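## Task

Take the nut out of the white box and set it in the tray, so that the tray holds only the nut. Then put the white box's own lid back on it. Everything must stay in place without the robot holding it, and at the end the gripper must have released and moved away.

## Robot and tools

Robot: one Franka FR3 arm with seven joints and a two-finger parallel gripper. There is only this single arm, so every command row describes that one arm plus its gripper.

Frame: results report the hand in the scene frame. The origin sits on the table surface straight below the arm's base, +z is up, +x points away along the reach direction, and +y is to the left when facing +x. The base itself may be slightly tilted relative to the table. end_effector_position (metres) is the point between the finger pads when they are shut; end_effector_quat_wxyz is its orientation as w, x, y, z. The fingers point along the gripper's own +z and open and close along its y. When shut, the fingertips extend about 33 mm past that point; when fully open, about 9 mm. Closing also pushes the tips roughly 24 mm further out from the arm, so keep that much clearance above any surface. The printed position can be off, more so when the arm is stretched far out.

Tool execute_actions, argument actions: a list holding zero or one item, plus an optional pictures boolean. An empty list moves nothing and returns the state along with camera images. An item with rows and steps is a motion: rows is a list of 1 to 15 rows, steps is 1 to 15 (default 15, and a motion needs at least 7). Each control step lasts 1/30 s and uses one row; if rows run out, the last row repeats. An item with only steps (up to 300) is a wait with no new command, counted from the previous result. Images come back only for an empty list or when pictures is true. A refused call sends nothing.

Each row holds exactly 10 numbers in this order: fr3_joint1 (waist), joint2 (shoulder), joint3 (upper arm roll), joint4 (elbow), joint5 (forearm roll), joint6 (wrist pitch), joint7 (wrist roll), then gripper position, gripper force_limit, gripper speed. The seven joint values are absolute target angles in radians, in the same form as the Joint positions line, not offsets. Nominal ranges: waist -2.744 to 2.744, shoulder -1.784 to 1.784, upper arm roll -2.901 to 2.901, elbow -3.042 to -0.152, forearm roll -2.807 to 2.807, wrist pitch 0.544 to 4.517, wrist roll -3.016 to 3.016. Actual ends may differ by up to 0.018 rad either way. A target more than 0.018 rad beyond an end, and further out than the current angle, gets the call refused; a target beyond the real end is clipped there, and the result may then say "joint sent to its limit" (possibly about an earlier motion still running). Targets are rate-limited: each step the command stays within 0.248 rad of the measured angle for joints 1 to 4, 0.677 for joint 5, 0.715 for joint 6 and 1.54 for joint 7, and all targets are pulled back if they would move the hand more than 70 mm from where it is measured. Large moves therefore need several calls.

Gripper numbers are all scaled to [-1, 1]. position: +1 is fully open (140 mm), the pads touch near -0.8, and -1 closes until blocked. force_limit: about 14 N at -1, 60 N at 0, 107 N at +1 (for parts up to 40 mm wide). speed: roughly 30 mm/s at -1, 140 at 0, 250 at +1. To grasp, send -1 and confirm object_status is 2. Status codes: 0 moving, 1 blocked while opening, 2 blocked while closing, 3 reached target or pads met (a thin item may still be held). Blocked fingers hold until position changes by at least 0.01 or the item yields or is lost. To squeeze harder while at status 2, raise force_limit and toggle position between -1 and -0.98. position_measured is in counts, 3 fully open to 230 pads together, not linear in mm.

Timing: each result is taken 7 steps before the motion ends; those steps run while you compose the next reply. The arm keeps chasing the last sent row during your reply until it nearly stops or a step is HELD.

Result lines: Joint positions and Joint velocities in column order (rad, rad/s); Joint torques (total drive output, with offsets and noise); External joint torques (estimated outside load, including friction and held weight, or "no reading"); HELD marks steps where your row was partly not sent; "joint command not followed" means the clearance check altered or blocked targets (mounting blocks and posts count as arm). MOTOR HOT warns of heating from holding loads.

Faults: a joint reaching its load limit (85 N m for joints 1 to 4, 11 N m for joints 5 to 7), or any outside force on the arm, tool or held item reaching 85 N (held weight included), stops the arm for 10 s and drops the rest of the call. Overheating engages the brakes until cooled. Avoid all stops, hard contacts, slams, pressing into surfaces, dropping or letting items slip, and never let anything leave the table. Something may occasionally tug a held part or nudge a loose object, so grip firmly.

Tool zoom_image: camera (cam_head_left 896x504, cam_head_right 896x504, or cam_wrist 616x616 fisheye) and region [x0, y0, x1, y1] in pixels of that camera's latest image, origin top-left, at most 504 by 504. It returns an enlarged view.

Tool finished_scene: scene, the integer number of the current scene. Before calling it, make sure the item rests in the tray alone, the lid sits on its box unaided, and the gripper is open and clear. Answering without any tool call ends everything.

Each tool is called as name(argument=value, ...) on one line, values as JSON.

## Session

execute_actions(actions=[])

Scene clock: 0.00 s of 8400.00 s.
end_effector_position=(+0.8040, +0.0135, +0.3245) position_measured=3 object_status=3 end_effector_quat_wxyz=(+0.142, -0.014, +0.989, +0.041)
Joint positions: [ 0.147  0.574 -0.179 -1.281  0.225  2.12   1.429]
Joint velocities: [ 0.     0.001  0.001 -0.001 -0.002  0.001 -0.001]
Joint torques (N m, as the joint torque sensors report them, + toward a larger angle): no reading
External joint torques (N m, as the arm's controller estimates them; a push from outside toward a larger angle lowers the number): no reading

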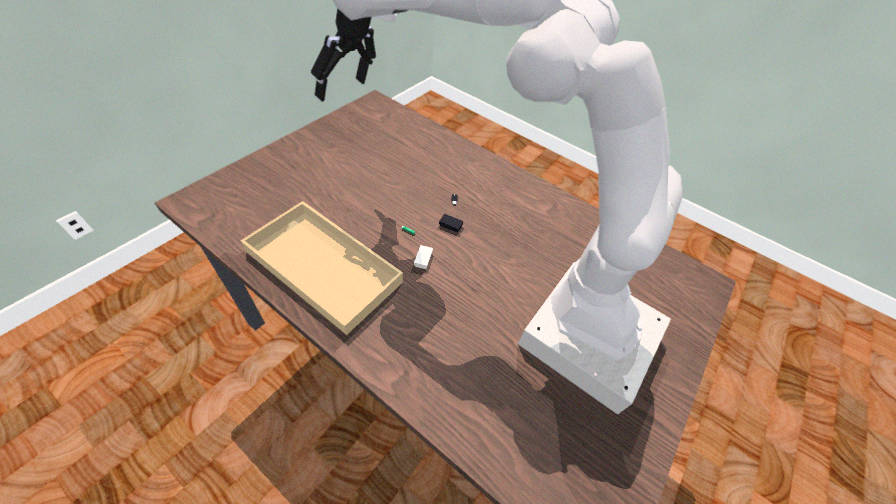

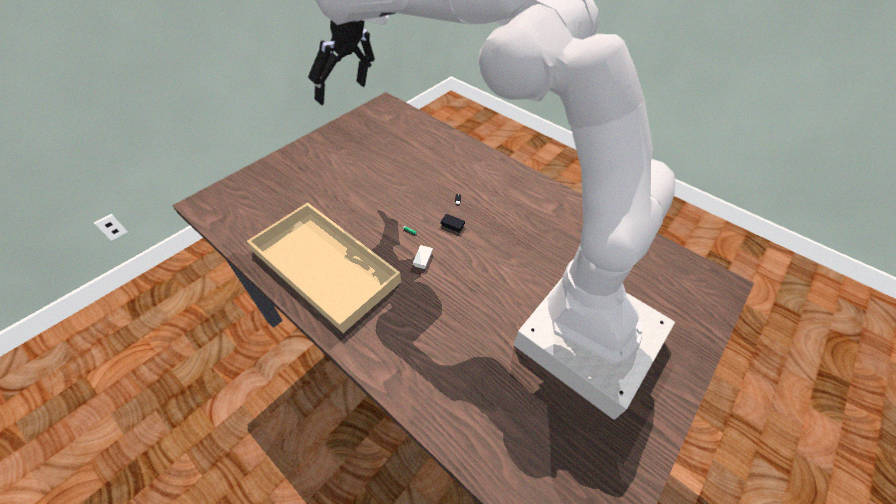

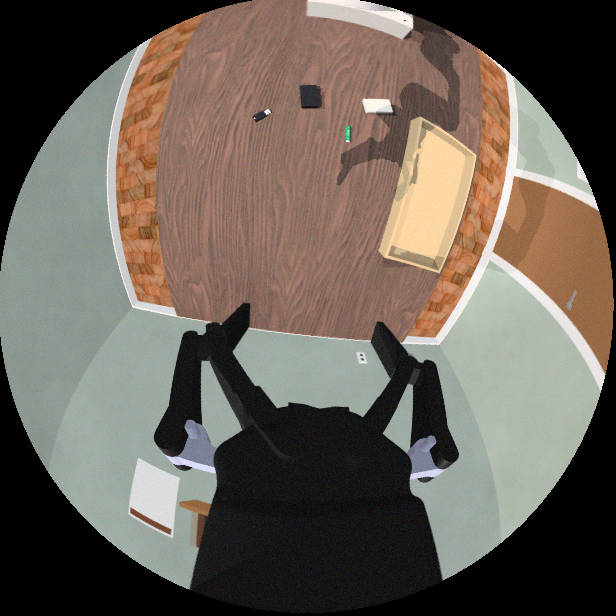

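zoom_image(camera="cam_head_left", region=[380, 170, 500, 290])

zoom_image(camera="cam_wrist", region=[230, 60, 430, 170])

Region (380, 170, 500, 290) of cam_head_left's 896x504 image, scaled by 4.200, with more detail than that image has.

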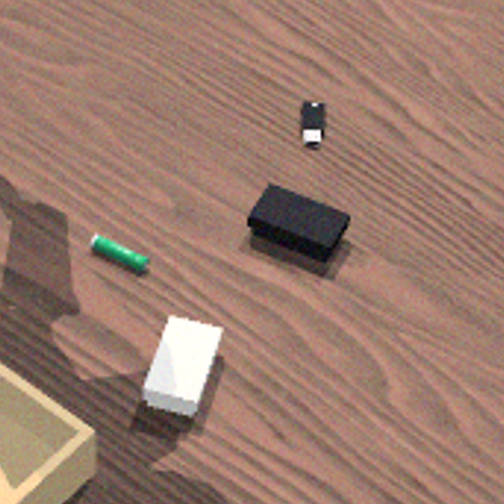

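Region (230, 60, 430, 170) of cam_wrist's 616x616 image, scaled by 2.520, with more detail than that image has; it fills the top 277 rows of this view, and the rest is white.

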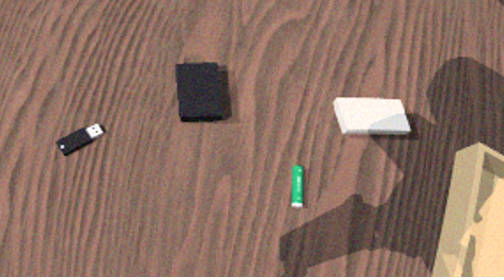

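execute_actions(actions=[{"rows":[[0,-0.289,0,-2.391,0,2.102,1.43,1,0,0]],"steps":15}])

execute_actions(actions=[{"steps":90}], pictures=true)

Scene clock: 1.77 s of 8400.00 s.
end_effector_position=(+0.6613, -0.0162, +0.3706) position_measured=3 object_status=3 end_effector_quat_wxyz=(+0.103, -0.041, +0.994, +0.008)
Joint positions: [ 0.012  0.126 -0.02  -1.779  0.044  2.109  1.429]
Joint velocities: [-0.139 -1.941  0.144 -1.846 -0.286 -0.082  0.001]
Joint torques (N m, as the joint torque sensors report them, + toward a larger angle): [  1.26 -28.24   2.45  25.57   0.39   4.01  -0.01]
External joint torques (N m, as the arm's controller estimates them; a push from outside toward a larger angle lowers the number): [-1.09 -1.    0.38 -3.41 -0.57 -0.17 -0.01]
Steps of this call (steps 1 to 45: nothing new was sent; steps 46 to 53: the first 8 steps of this action). Readings (joint positions | what the end effector reports):
46: [0.122 0.542 -0.139 -1.331 0.192 2.123 1.429] | position_measured=3 object_status=3
47: [0.094 0.492 -0.101 -1.399 0.156 2.118 1.429] | position_measured=3 object_status=3
49: [0.053 0.380 -0.056 -1.525 0.104 2.112 1.429] | position_measured=3 object_status=3
53: the state above

Scene clock: 4.77 s of 8400.00 s.
end_effector_position=(+0.4498, -0.0128, +0.2940) position_measured=3 object_status=3 end_effector_quat_wxyz=(+0.001, -0.055, +0.999, -0.000)
Joint positions: [ 0.003 -0.287 -0.001 -2.389  0.003  2.101  1.429]
Joint velocities: [-0.     0.001  0.001  0.001  0.001 -0.     0.   ]
Joint torques (N m, as the joint torque sensors report them, + toward a larger angle): [ -0.57 -21.77  -0.31  21.42   0.07   2.63  -0.04]
External joint torques (N m, as the arm's controller estimates them; a push from outside toward a larger angle lowers the number): [-0.44 -0.49  0.09 -2.22 -0.63  0.2  -0.04]
Kept back: nothing.
Steps of this call (steps 1 to 7: the last 7 steps of your previous action; steps 8 to 30: the robot went on to your last target; steps 31 to 90: nothing new was sent). Readings (joint positions | what the end effector reports):
1: [0.009 0.060 -0.016 -1.843 0.036 2.108 1.429] | position_measured=3 object_status=3
2: [0.006 -0.006 -0.013 -1.906 0.030 2.108 1.429] | position_measured=3 object_status=3
4: [0.005 -0.136 -0.007 -2.031 0.020 2.108 1.429] | position_measured=3 object_status=3
8: [0.005 -0.253 -0.003 -2.204 0.013 2.109 1.429] | position_measured=3 object_status=3
90: the state above
The arm was judged still, so your last target was given up. Only a new action makes it travel on or press farther. Fingers that are still opening or closing keep moving.

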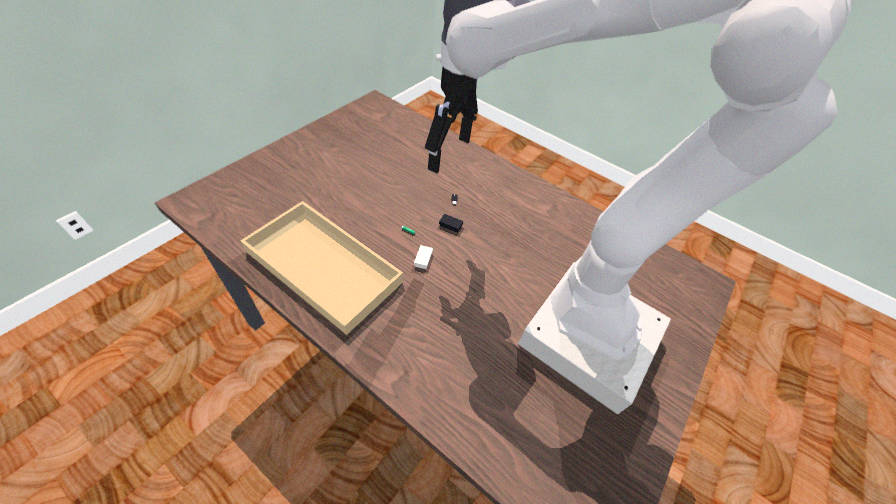

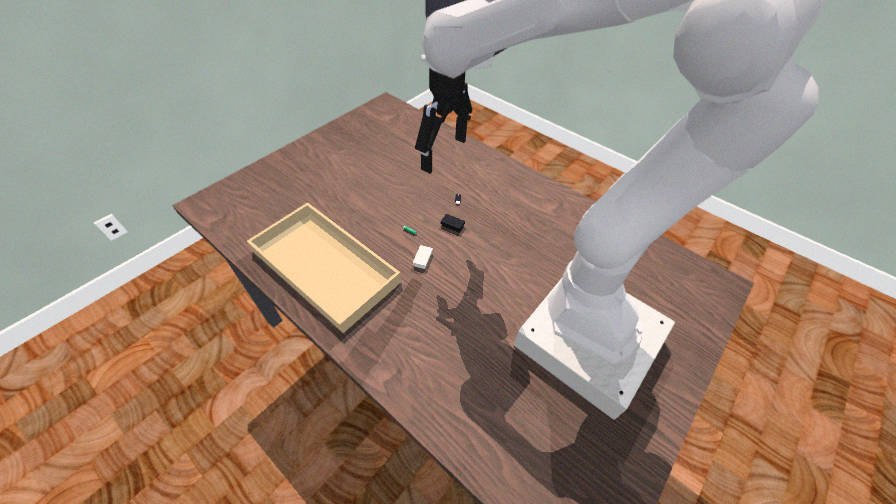

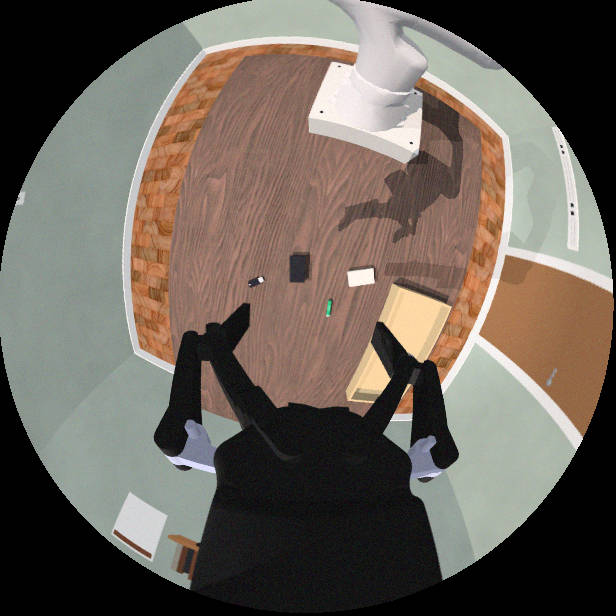

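execute_actions(actions=[{"rows":[[0.265,0.095,0,-2.370,0,2.465,0.235,1,0,0]],"steps":15}])

execute_actions(actions=[{"steps":60}], pictures=true)

Scene clock: 6.40 s of 8400.00 s.
end_effector_position=(+0.4744, +0.0797, +0.1927) position_measured=3 object_status=3 end_effector_quat_wxyz=(-0.022, -0.363, +0.931, +0.004)
Joint positions: [ 0.202 -0.017 -0.004 -2.369  0.002  2.305  0.99 ]
Joint velocities: [ 0.652  1.26   0.056  0.001 -0.001  0.841 -2.181]
Joint torques (N m, as the joint torque sensors report them, + toward a larger angle): [  1.63 -33.14  -0.79  19.9    0.17   2.48  -0.72]
External joint torques (N m, as the arm's controller estimates them; a push from outside toward a larger angle lowers the number): [ 2.98  1.56  0.22 -0.62 -0.31  0.65 -0.75]
Steps of this call (steps 1 to 41: nothing new was sent; steps 42 to 49: the first 8 steps of this action). Readings (joint positions | what the end effector reports):
42: [0.020 -0.274 -0.009 -2.384 0.002 2.123 1.387] | position_measured=3 object_status=3
43: [0.048 -0.246 -0.012 -2.378 0.002 2.151 1.336] | position_measured=3 object_status=3
45: [0.105 -0.179 -0.011 -2.373 0.002 2.202 1.233] | position_measured=3 object_status=3
49: the state above

Scene clock: 8.40 s of 8400.00 s.
end_effector_position=(+0.4891, +0.1160, +0.1480) position_measured=3 object_status=3 end_effector_quat_wxyz=(+0.002, +0.704, -0.710, -0.001)
Joint positions: [ 0.264  0.096  0.001 -2.372  0.002  2.463  0.239]
Joint velocities: [ 0.001 -0.001 -0.001  0.    -0.    -0.    -0.004]
Joint torques (N m, as the joint torque sensors report them, + toward a larger angle): [  1.22 -31.19  -0.76  19.73  -0.01   2.92  -0.17]
External joint torques (N m, as the arm's controller estimates them; a push from outside toward a larger angle lowers the number): [ 1.28  0.1  -0.79 -0.54 -0.5   0.45 -0.17]
Kept back: nothing.
Steps of this call (steps 1 to 7: the last 7 steps of your previous action; steps 8 to 60: the robot went on to your last target). Readings (joint positions | what the end effector reports):
1: [0.222 0.022 -0.002 -2.369 0.002 2.333 0.914] | position_measured=3 object_status=3
2: [0.239 0.053 0.000 -2.371 0.002 2.355 0.844] | position_measured=3 object_status=3
4: [0.257 0.087 0.004 -2.375 0.002 2.388 0.724] | position_measured=3 object_status=3
8: [0.264 0.096 0.003 -2.374 0.002 2.428 0.552] | position_measured=3 object_status=3
60: the state above
The arm was judged still, so your last target was given up. Only a new action makes it travel on or press farther. Fingers that are still opening or closing keep moving.

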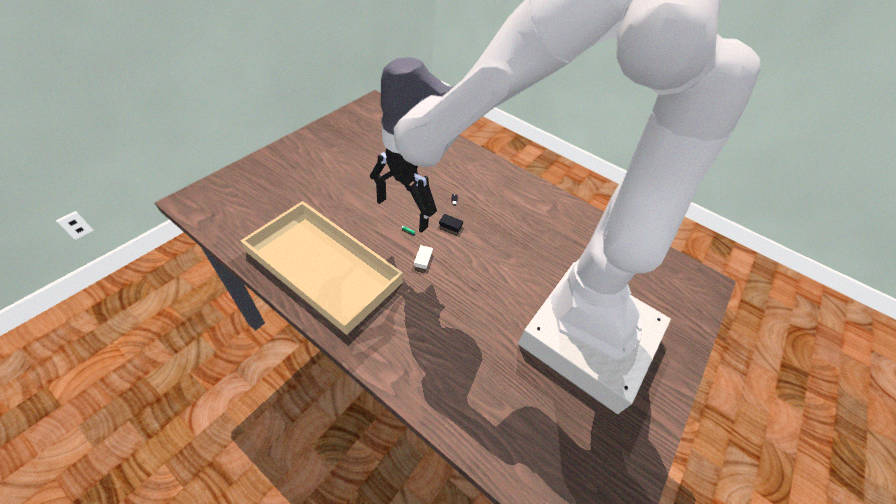

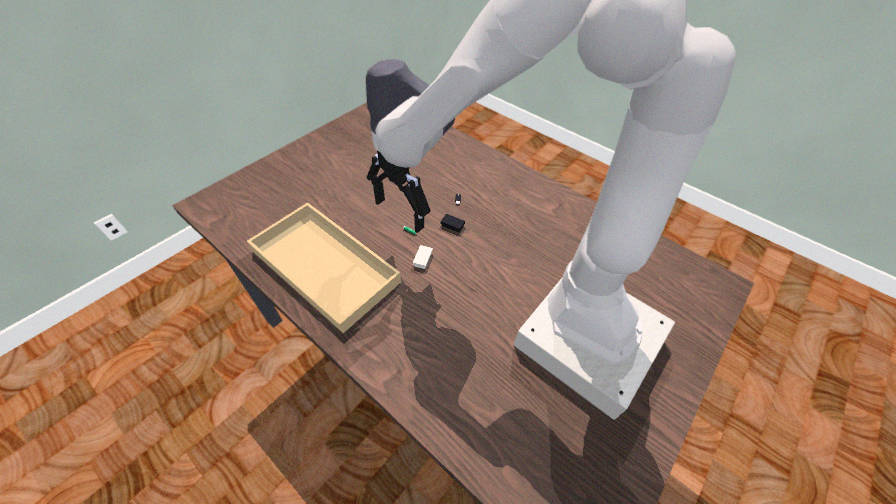

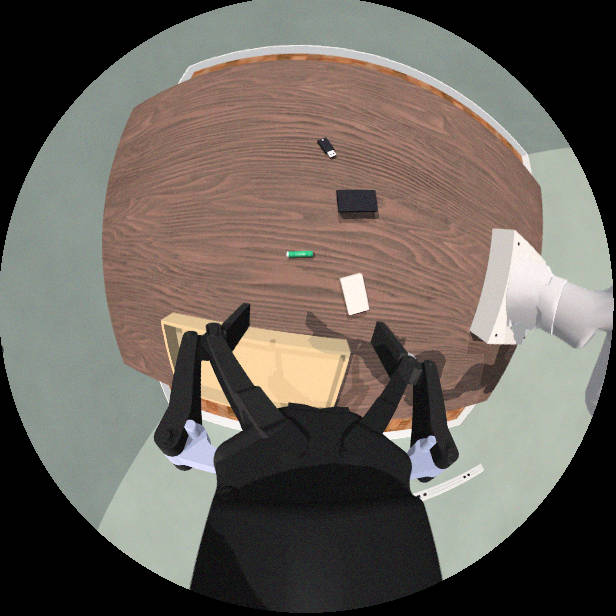

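execute_actions(actions=[{"rows":[[0.328,0.024,0,-2.640,0,2.664,0.10,1,0,0]],"steps":15}])

execute_actions(actions=[{"steps":25}], pictures=true)

Scene clock: 9.50 s of 8400.00 s.
end_effector_position=(+0.3959, +0.1204, +0.0958) position_measured=3 object_status=3 end_effector_quat_wxyz=(+0.022, +0.751, -0.659, -0.013)
Joint positions: [ 0.325  0.034  0.002 -2.631  0.002  2.613  0.163]
Joint velocities: [ 0.018 -0.06   0.002 -0.143 -0.001  0.271 -0.198]
Joint torques (N m, as the joint torque sensors report them, + toward a larger angle): [  1.36 -29.49  -1.75  17.28   0.06   3.4   -0.36]
External joint torques (N m, as the arm's controller estimates them; a push from outside toward a larger angle lowers the number): [ 2.17 -0.95 -0.56 -3.29 -0.44  0.51 -0.37]
Steps of this call (steps 1 to 25: nothing new was sent; steps 26 to 33: the first 8 steps of this action). Readings (joint positions | what the end effector reports):
26: [0.272 0.078 -0.004 -2.411 0.003 2.495 0.228] | position_measured=3 object_status=3
27: [0.284 0.057 -0.005 -2.470 0.003 2.521 0.218] | position_measured=3 object_status=3
29: [0.308 0.039 -0.002 -2.565 0.002 2.564 0.196] | position_measured=3 object_status=3
33: the state above

Scene clock: 10.33 s of 8400.00 s.
end_effector_position=(+0.4093, +0.1241, +0.1010) position_measured=3 object_status=3 end_effector_quat_wxyz=(+0.001, +0.769, -0.639, +0.001)
Joint positions: [ 0.326  0.025  0.001 -2.638  0.002  2.661  0.107]
Joint velocities: [ 0.     0.     0.    -0.     0.     0.002 -0.012]
Joint torques (N m, as the joint torque sensors report them, + toward a larger angle): [  1.87 -27.2   -1.43  14.76  -0.05   2.84  -0.25]
External joint torques (N m, as the arm's controller estimates them; a push from outside toward a larger angle lowers the number): [ 2.02 -1.21 -1.3  -2.63 -0.42  0.37 -0.25]
Kept back: nothing.
Steps of this call (steps 1 to 7: the last 7 steps of your previous action; steps 8 to 25: the robot went on to your last target). Readings (joint positions | what the end effector reports):
1: [0.326 0.032 0.002 -2.635 0.002 2.621 0.157] | position_measured=3 object_status=3
2: [0.326 0.030 0.002 -2.636 0.002 2.628 0.151] | position_measured=3 object_status=3
4: [0.326 0.027 0.002 -2.637 0.002 2.639 0.142] | position_measured=3 object_status=3
8: [0.326 0.026 0.001 -2.637 0.002 2.652 0.128] | position_measured=3 object_status=3
25: the state above

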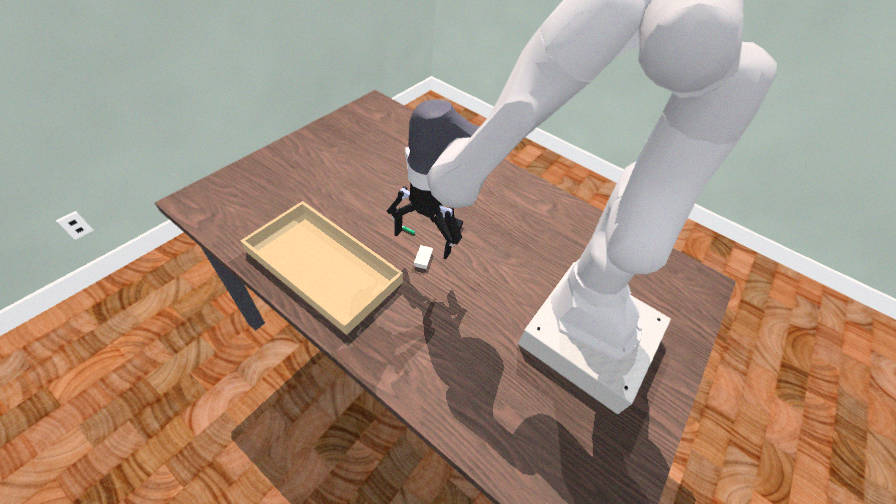

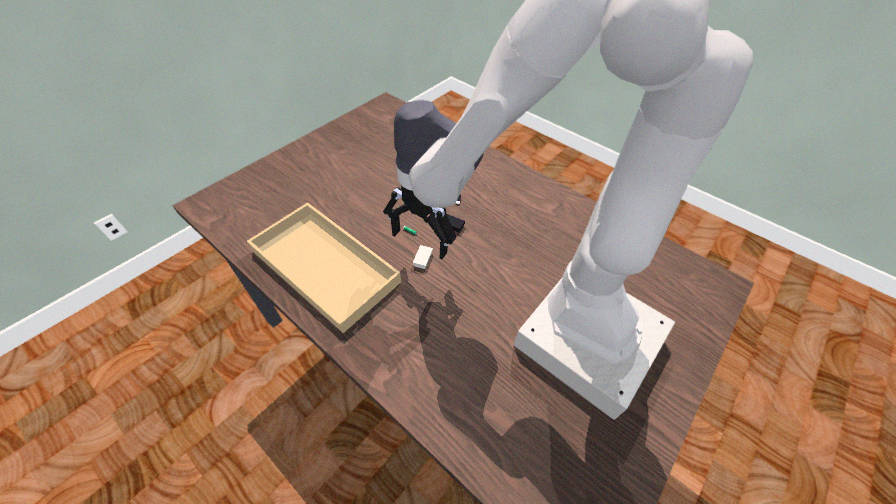

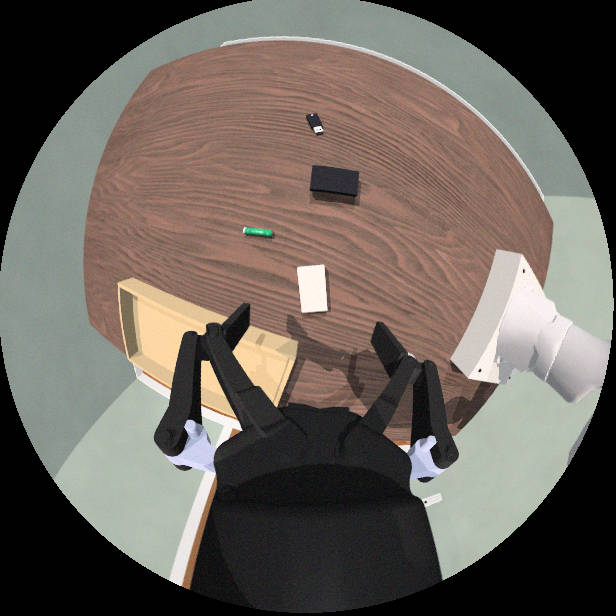

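execute_actions(actions=[{"rows":[[0.328,0.06,0,-2.640,0,2.70,0.10,1,0,0],[0.328,0.095,0,-2.638,0,2.733,0.10,1,0,0],[0.328,0.128,0,-2.637,0,2.765,0.10,1,0,0]],"steps":15}])

execute_actions(actions=[{"steps":12}], pictures=true)

Scene clock: 11.13 s of 8400.00 s.
end_effector_position=(+0.4007, +0.1214, +0.0649) position_measured=3 object_status=3 end_effector_quat_wxyz=(+0.012, +0.770, -0.637, -0.007)
Joint positions: [ 0.326  0.125  0.001 -2.638  0.002  2.735  0.104]
Joint velocities: [ 0.001  0.073  0.001  0.001 -0.     0.154 -0.001]
Joint torques (N m, as the joint torque sensors report them, + toward a larger angle): [  1.65 -29.43  -0.43  16.06  -0.02   3.01  -0.16]
External joint torques (N m, as the arm's controller estimates them; a push from outside toward a larger angle lowers the number): [ 1.69  1.14 -0.53 -1.65 -0.31  0.32 -0.16]
Steps of this call (steps 1 to 16: the robot went on to your last target; steps 17 to 24: the first 8 steps of this action). Readings (joint positions | what the end effector reports):
17: [0.326 0.030 0.001 -2.637 0.002 2.667 0.104] | position_measured=3 object_status=3
18: [0.326 0.043 0.001 -2.636 0.002 2.679 0.104] | position_measured=3 object_status=3
20: [0.326 0.086 0.001 -2.635 0.002 2.706 0.104] | position_measured=3 object_status=3
24: the state above

Scene clock: 11.53 s of 8400.00 s.
end_effector_position=(+0.4077, +0.1235, +0.0662) position_measured=3 object_status=3 end_effector_quat_wxyz=(+0.002, +0.771, -0.637, -0.000)
Joint positions: [ 0.326  0.127  0.001 -2.638  0.002  2.76   0.103]
Joint velocities: [ 0.    -0.    -0.     0.001 -0.     0.015  0.001]
Joint torques (N m, as the joint torque sensors report them, + toward a larger angle): [  1.9  -26.33  -0.88  15.26  -0.09   2.89  -0.24]
External joint torques (N m, as the arm's controller estimates them; a push from outside toward a larger angle lowers the number): [ 2.03  1.46 -0.87 -0.47 -0.39  0.42 -0.24]
Kept back: nothing.
Steps of this call (steps 1 to 7: the last 7 steps of your previous action; steps 8 to 12: the robot went on to your last target). Readings (joint positions | what the end effector reports):
1: [0.326 0.126 0.001 -2.638 0.002 2.740 0.104] | position_measured=3 object_status=3
2: [0.326 0.127 0.001 -2.638 0.002 2.744 0.104] | position_measured=3 object_status=3
4: [0.326 0.127 0.001 -2.638 0.002 2.750 0.103] | position_measured=3 object_status=3
8: [0.326 0.127 0.001 -2.638 0.002 2.757 0.103] | position_measured=3 object_status=3
12: the state above

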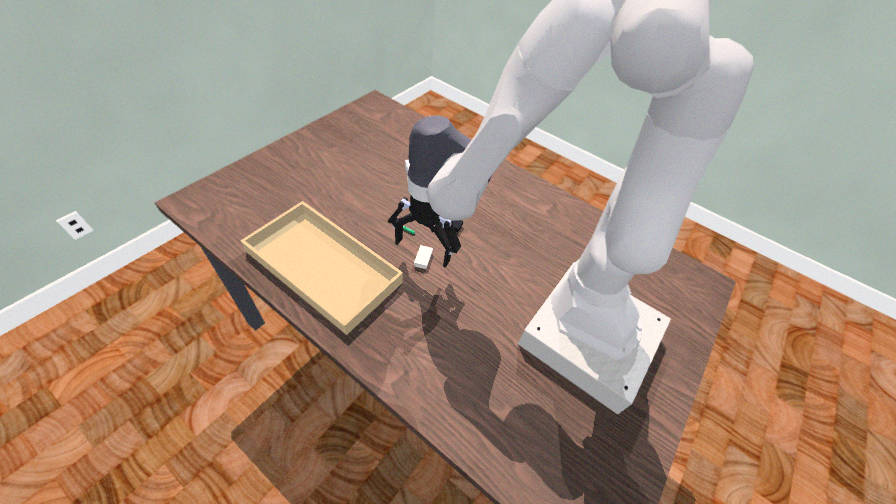

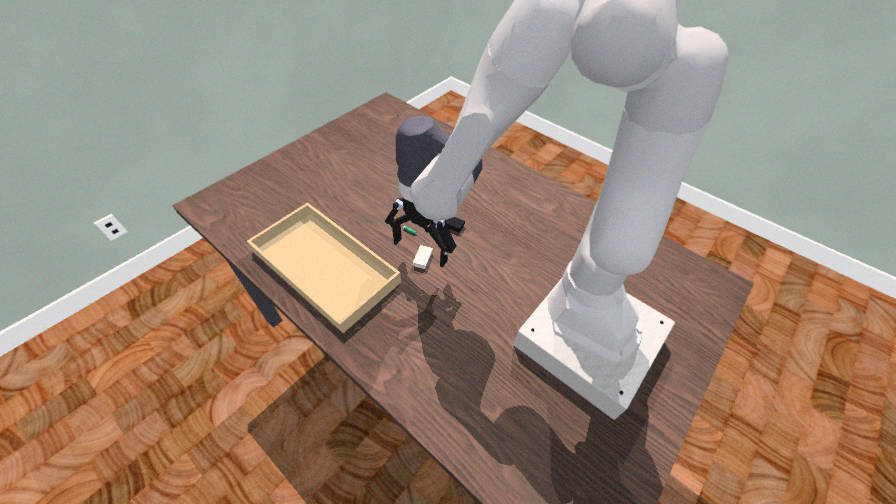

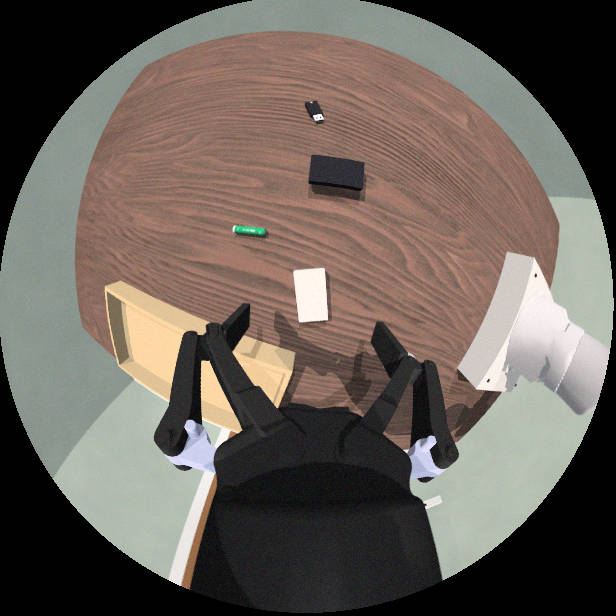

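zoom_image(camera="cam_head_left", region=[400, 230, 460, 280])

Region (400, 230, 460, 280) of cam_head_left's 896x504 image, scaled by 8.400, with more detail than that image has.

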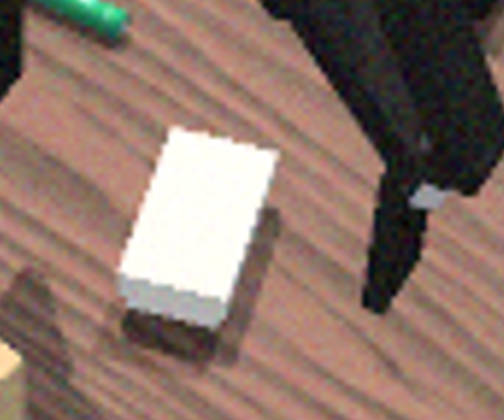

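execute_actions(actions=[{"rows":[[0.282,0.094,0,-2.649,0,2.743,0.05,-0.1,-0.5,0.5]],"steps":15}])

execute_actions(actions=[{"rows":[[0.282,0.11,0,-2.648,0,2.758,0.05,-0.1,-0.5,0],[0.282,0.12,0,-2.647,0,2.767,0.05,-0.1,-0.5,0],[0.282,0.13,0,-2.646,0,2.776,0.05,-0.1,-0.5,0],[0.282,0.14,0,-2.645,0,2.785,0.05,-0.1,-0.5,0]],"steps":15}], pictures=true)

Scene clock: 12.97 s of 8400.00 s.
end_effector_position=(+0.4149, +0.1066, +0.0762) position_measured=74 object_status=0 end_effector_quat_wxyz=(-0.003, +0.766, -0.642, +0.004)
Joint positions: [ 0.285  0.096 -0.001 -2.646  0.001  2.75   0.075]
Joint velocities: [-0.008 -0.007  0.    -0.008  0.    -0.023 -0.07 ]
Joint torques (N m, as the joint torque sensors report them, + toward a larger angle): [ -1.76 -27.88   0.3   13.03  -0.01   2.25  -0.19]
External joint torques (N m, as the arm's controller estimates them; a push from outside toward a larger angle lowers the number): [-2.02 -1.17 -0.2  -2.9  -0.28 -0.21 -0.19]
Steps of this call (steps 1 to 30: the robot went on to your last target; steps 31 to 35: nothing new was sent; steps 36 to 43: the first 8 steps of this action). Readings (joint positions | what the end effector reports):
36: [0.319 0.122 0.004 -2.641 0.002 2.760 0.099] | position_measured=3 object_status=0
37: [0.309 0.114 0.004 -2.644 0.001 2.757 0.094] | position_measured=11 object_status=0
39: [0.294 0.102 0.001 -2.645 0.001 2.753 0.086] | position_measured=32 object_status=0
43: the state above

Scene clock: 13.47 s of 8400.00 s.
end_effector_position=(+0.4078, +0.1046, +0.0605) position_measured=141 object_status=3 end_effector_quat_wxyz=(+0.005, +0.772, -0.636, -0.002)
Joint positions: [ 0.285  0.137 -0.001 -2.646  0.001  2.771  0.057]
Joint velocities: [ 0.     0.047 -0.001  0.001 -0.001  0.06  -0.015]
Joint torques (N m, as the joint torque sensors report them, + toward a larger angle): [ -0.37 -27.9    0.07  15.04   0.03   3.18  -0.14]
External joint torques (N m, as the arm's controller estimates them; a push from outside toward a larger angle lowers the number): [-0.28  1.28  0.03 -1.24 -0.25  0.57 -0.14]
Steps of this call (steps 1 to 7: the last 7 steps of your previous action; steps 8 to 15: the first 8 steps of this action). Readings (joint positions | what the end effector reports):
8: [0.285 0.097 -0.001 -2.647 0.001 2.748 0.062] | position_measured=141 object_status=0
9: [0.285 0.102 -0.001 -2.647 0.001 2.751 0.061] | position_measured=141 object_status=0
11: [0.285 0.117 -0.001 -2.646 0.001 2.760 0.060] | position_measured=141 object_status=0
15: the state above

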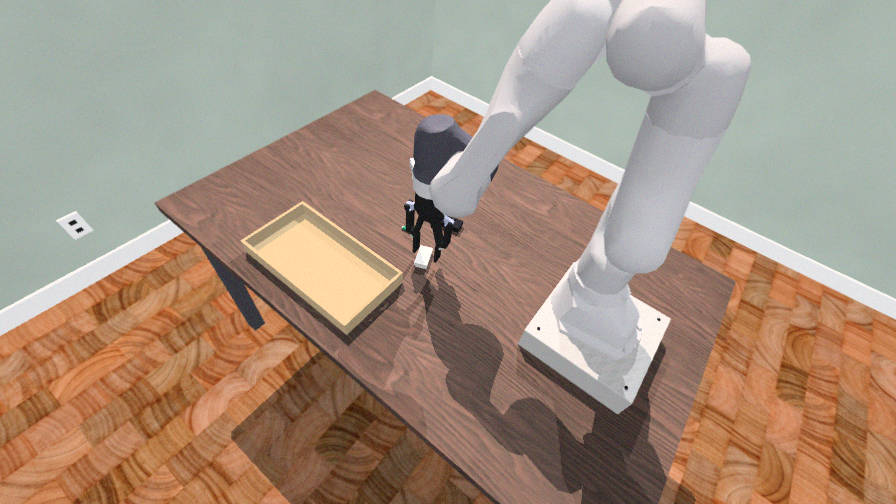

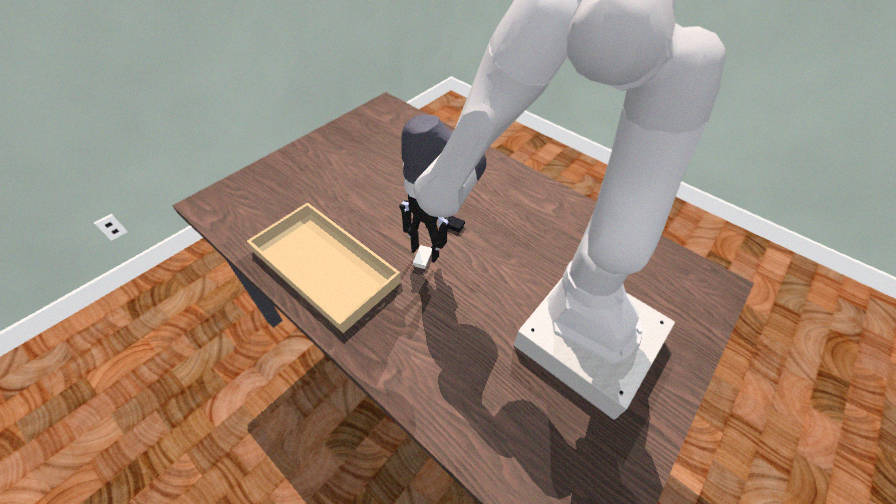

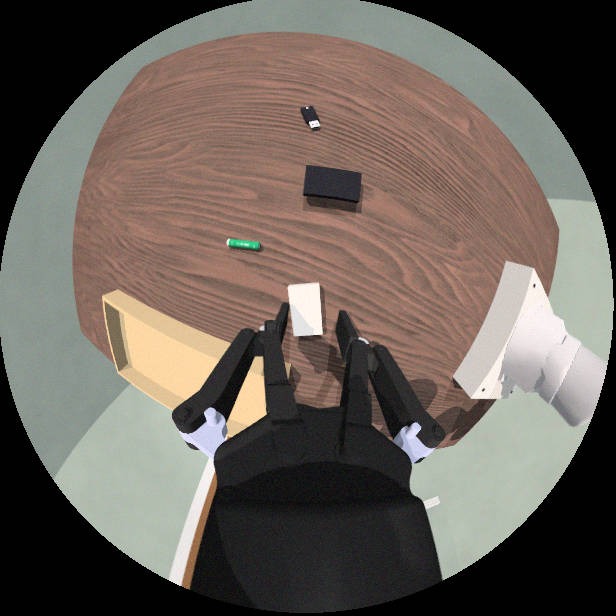

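execute_actions(actions=[{"rows":[[0.267,0.145,0,-2.633,0,2.782,0.035,-0.1,-0.5,0]],"steps":15}])

execute_actions(actions=[{"steps":15}], pictures=true)

Scene clock: 14.23 s of 8400.00 s.
end_effector_position=(+0.4174, +0.1009, +0.0621) position_measured=141 object_status=3 end_effector_quat_wxyz=(-0.001, +0.771, -0.637, +0.002)
Joint positions: [ 0.27   0.143  0.    -2.635  0.001  2.782  0.045]
Joint velocities: [-0.004  0.003  0.001  0.004  0.001 -0.    -0.022]
Joint torques (N m, as the joint torque sensors report them, + toward a larger angle): [ -1.25 -27.09  -0.05  13.94  -0.03   2.55  -0.33]
External joint torques (N m, as the arm's controller estimates them; a push from outside toward a larger angle lowers the number): [-1.29  0.98 -0.27 -1.48 -0.3   0.07 -0.33]
Steps of this call (steps 1 to 7: the last 7 steps of your previous action; steps 8 to 15: the robot went on to your last target; steps 16 to 23: the first 8 steps of this action). Readings (joint positions | what the end effector reports):
16: [0.282 0.140 0.001 -2.644 0.001 2.782 0.053] | position_measured=141 object_status=3
17: [0.279 0.141 0.001 -2.641 0.001 2.782 0.051] | position_measured=141 object_status=3
19: [0.273 0.142 0.000 -2.637 0.001 2.782 0.049] | position_measured=141 object_status=3
23: the state above

Scene clock: 14.73 s of 8400.00 s.
end_effector_position=(+0.4174, +0.1008, +0.0621) position_measured=141 object_status=3 end_effector_quat_wxyz=(-0.001, +0.773, -0.635, +0.002)
Joint positions: [ 0.27   0.143  0.    -2.635  0.001  2.782  0.04 ]
Joint velocities: [-0.    -0.001  0.    -0.001  0.     0.    -0.004]
Joint torques (N m, as the joint torque sensors report them, + toward a larger angle): [ -0.8  -26.91   0.1   14.94  -0.07   2.58  -0.2 ]
External joint torques (N m, as the arm's controller estimates them; a push from outside toward a larger angle lowers the number): [-0.69  1.12  0.08 -0.5  -0.36  0.09 -0.2 ]
Kept back: nothing.
Steps of this call (steps 1 to 7: the last 7 steps of your previous action; steps 8 to 15: the robot went on to your last target). Readings (joint positions | what the end effector reports):
1: [0.270 0.143 0.000 -2.635 0.001 2.782 0.044] | position_measured=141 object_status=3
2: [0.270 0.143 0.000 -2.635 0.001 2.782 0.044] | position_measured=141 object_status=3
4: [0.270 0.143 0.000 -2.635 0.001 2.782 0.043] | position_measured=141 object_status=3
8: [0.270 0.143 0.000 -2.635 0.001 2.782 0.041] | position_measured=141 object_status=3
15: the state above
The arm was judged still, so your last target was given up. Only a new action makes it travel on or press farther. Fingers that are still opening or closing keep moving.

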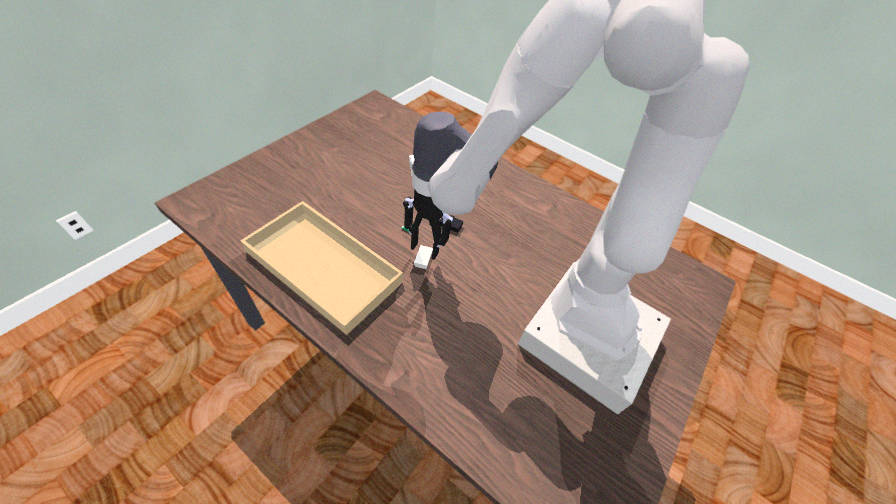

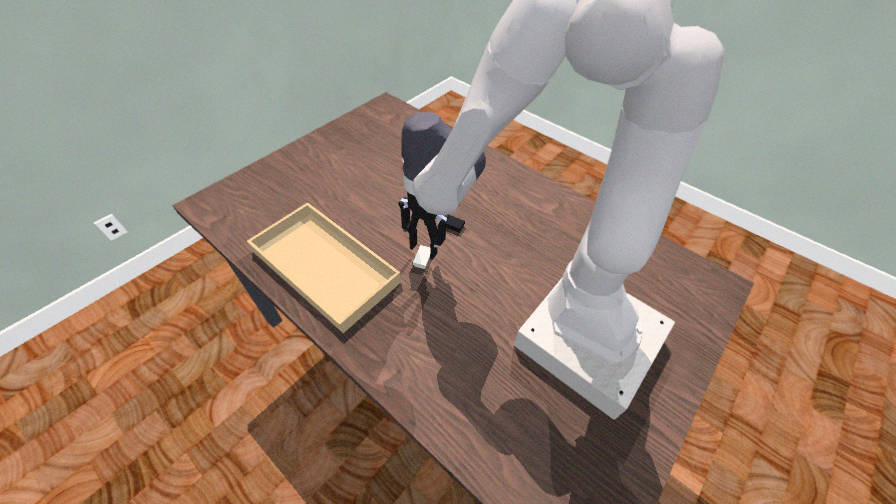

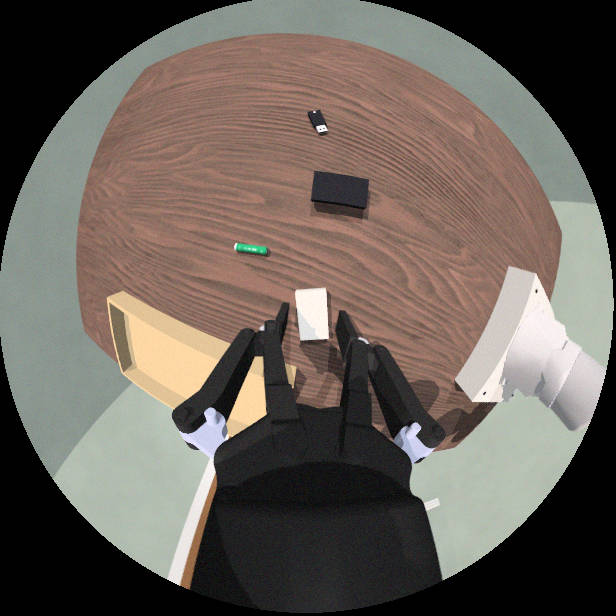

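execute_actions(actions=[{"rows":[[0.267,0.16,0,-2.632,0,2.797,0.035,-0.1,-0.5,0],[0.267,0.175,0,-2.630,0,2.811,0.035,-0.1,-0.5,0],[0.267,0.192,0,-2.629,0,2.825,0.035,-0.1,-0.5,0]],"steps":15}])

execute_actions(actions=[{"rows":[[0.267,0.192,0,-2.629,0,2.825,0.035,-1,-0.5,-0.5]],"steps":15}], pictures=true)

Scene clock: 15.33 s of 8400.00 s.
end_effector_position=(+0.4135, +0.0998, +0.0463) position_measured=141 object_status=3 end_effector_quat_wxyz=(+0.004, +0.773, -0.634, -0.001)
Joint positions: [ 0.27   0.189  0.    -2.631  0.001  2.811  0.038]
Joint velocities: [-0.001  0.035  0.    -0.001  0.001  0.063 -0.001]
Joint torques (N m, as the joint torque sensors report them, + toward a larger angle): [ -0.82 -28.82  -1.1   14.45   0.     2.87  -0.24]
External joint torques (N m, as the arm's controller estimates them; a push from outside toward a larger angle lowers the number): [-0.67  1.21 -1.14 -1.05 -0.26  0.28 -0.24]
Steps of this call (steps 1 to 10: nothing new was sent; steps 11 to 18: the first 8 steps of this action). Readings (joint positions | what the end effector reports):
11: [0.270 0.145 0.000 -2.634 0.001 2.784 0.039] | position_measured=141 object_status=3
12: [0.270 0.151 0.000 -2.633 0.001 2.788 0.039] | position_measured=141 object_status=3
14: [0.270 0.171 0.000 -2.631 0.001 2.800 0.039] | position_measured=141 object_status=3
18: the state above

Scene clock: 15.83 s of 8400.00 s.
end_effector_position=(+0.4170, +0.1006, +0.0471) position_measured=172 object_status=0 end_effector_quat_wxyz=(-0.000, +0.773, -0.634, +0.002)
Joint positions: [ 0.27   0.19   0.    -2.63   0.001  2.822  0.038]
Joint velocities: [ 0.    -0.012  0.001  0.009  0.     0.006  0.001]
Joint torques (N m, as the joint torque sensors report them, + toward a larger angle): [ -1.05 -26.26  -0.67  13.92   0.04   2.85  -0.2 ]
External joint torques (N m, as the arm's controller estimates them; a push from outside toward a larger angle lowers the number): [-1.02  2.78 -0.82 -0.84 -0.21  0.38 -0.19]
Steps of this call (steps 1 to 7: the last 7 steps of your previous action; steps 8 to 15: the first 8 steps of this action). Readings (joint positions | what the end effector reports):
8: [0.270 0.190 0.000 -2.631 0.001 2.820 0.038] | position_measured=141 object_status=0
9: [0.270 0.191 0.000 -2.631 0.001 2.821 0.038] | position_measured=145 object_status=0
11: [0.270 0.191 0.000 -2.631 0.001 2.821 0.038] | position_measured=154 object_status=0
15: the state above

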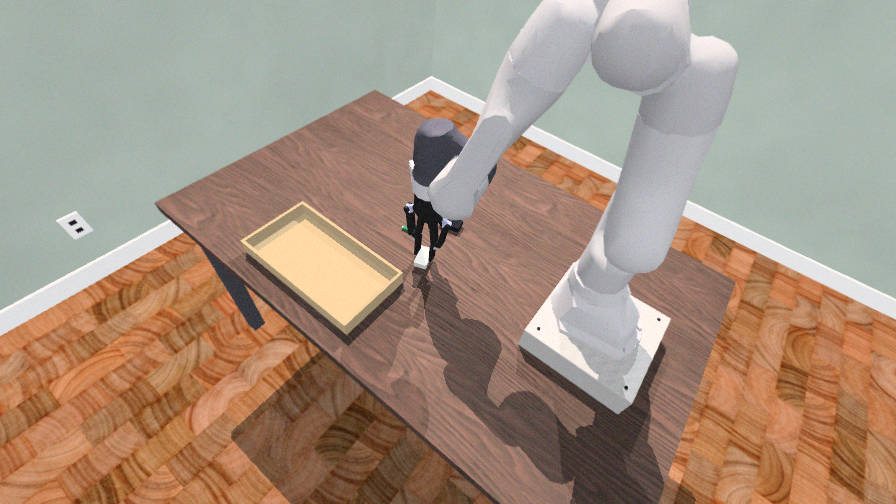

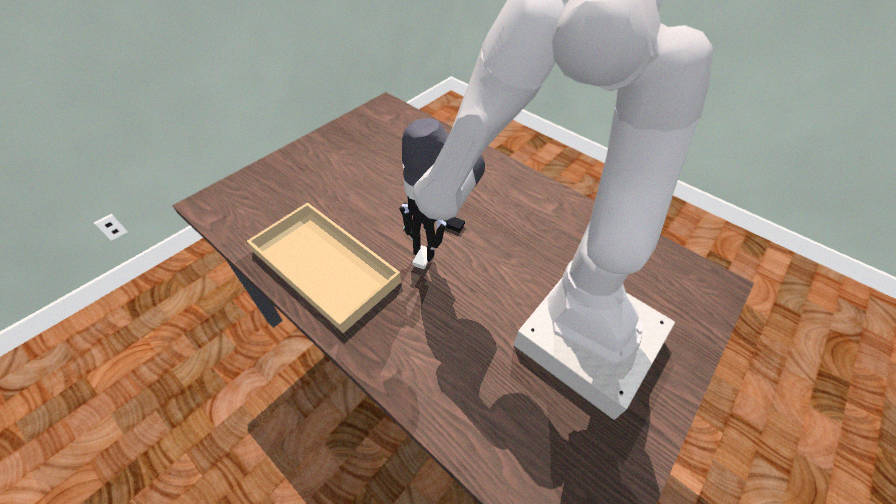

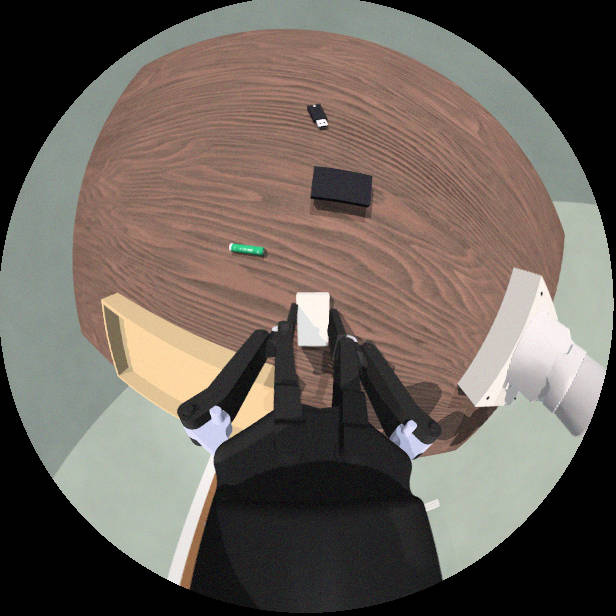

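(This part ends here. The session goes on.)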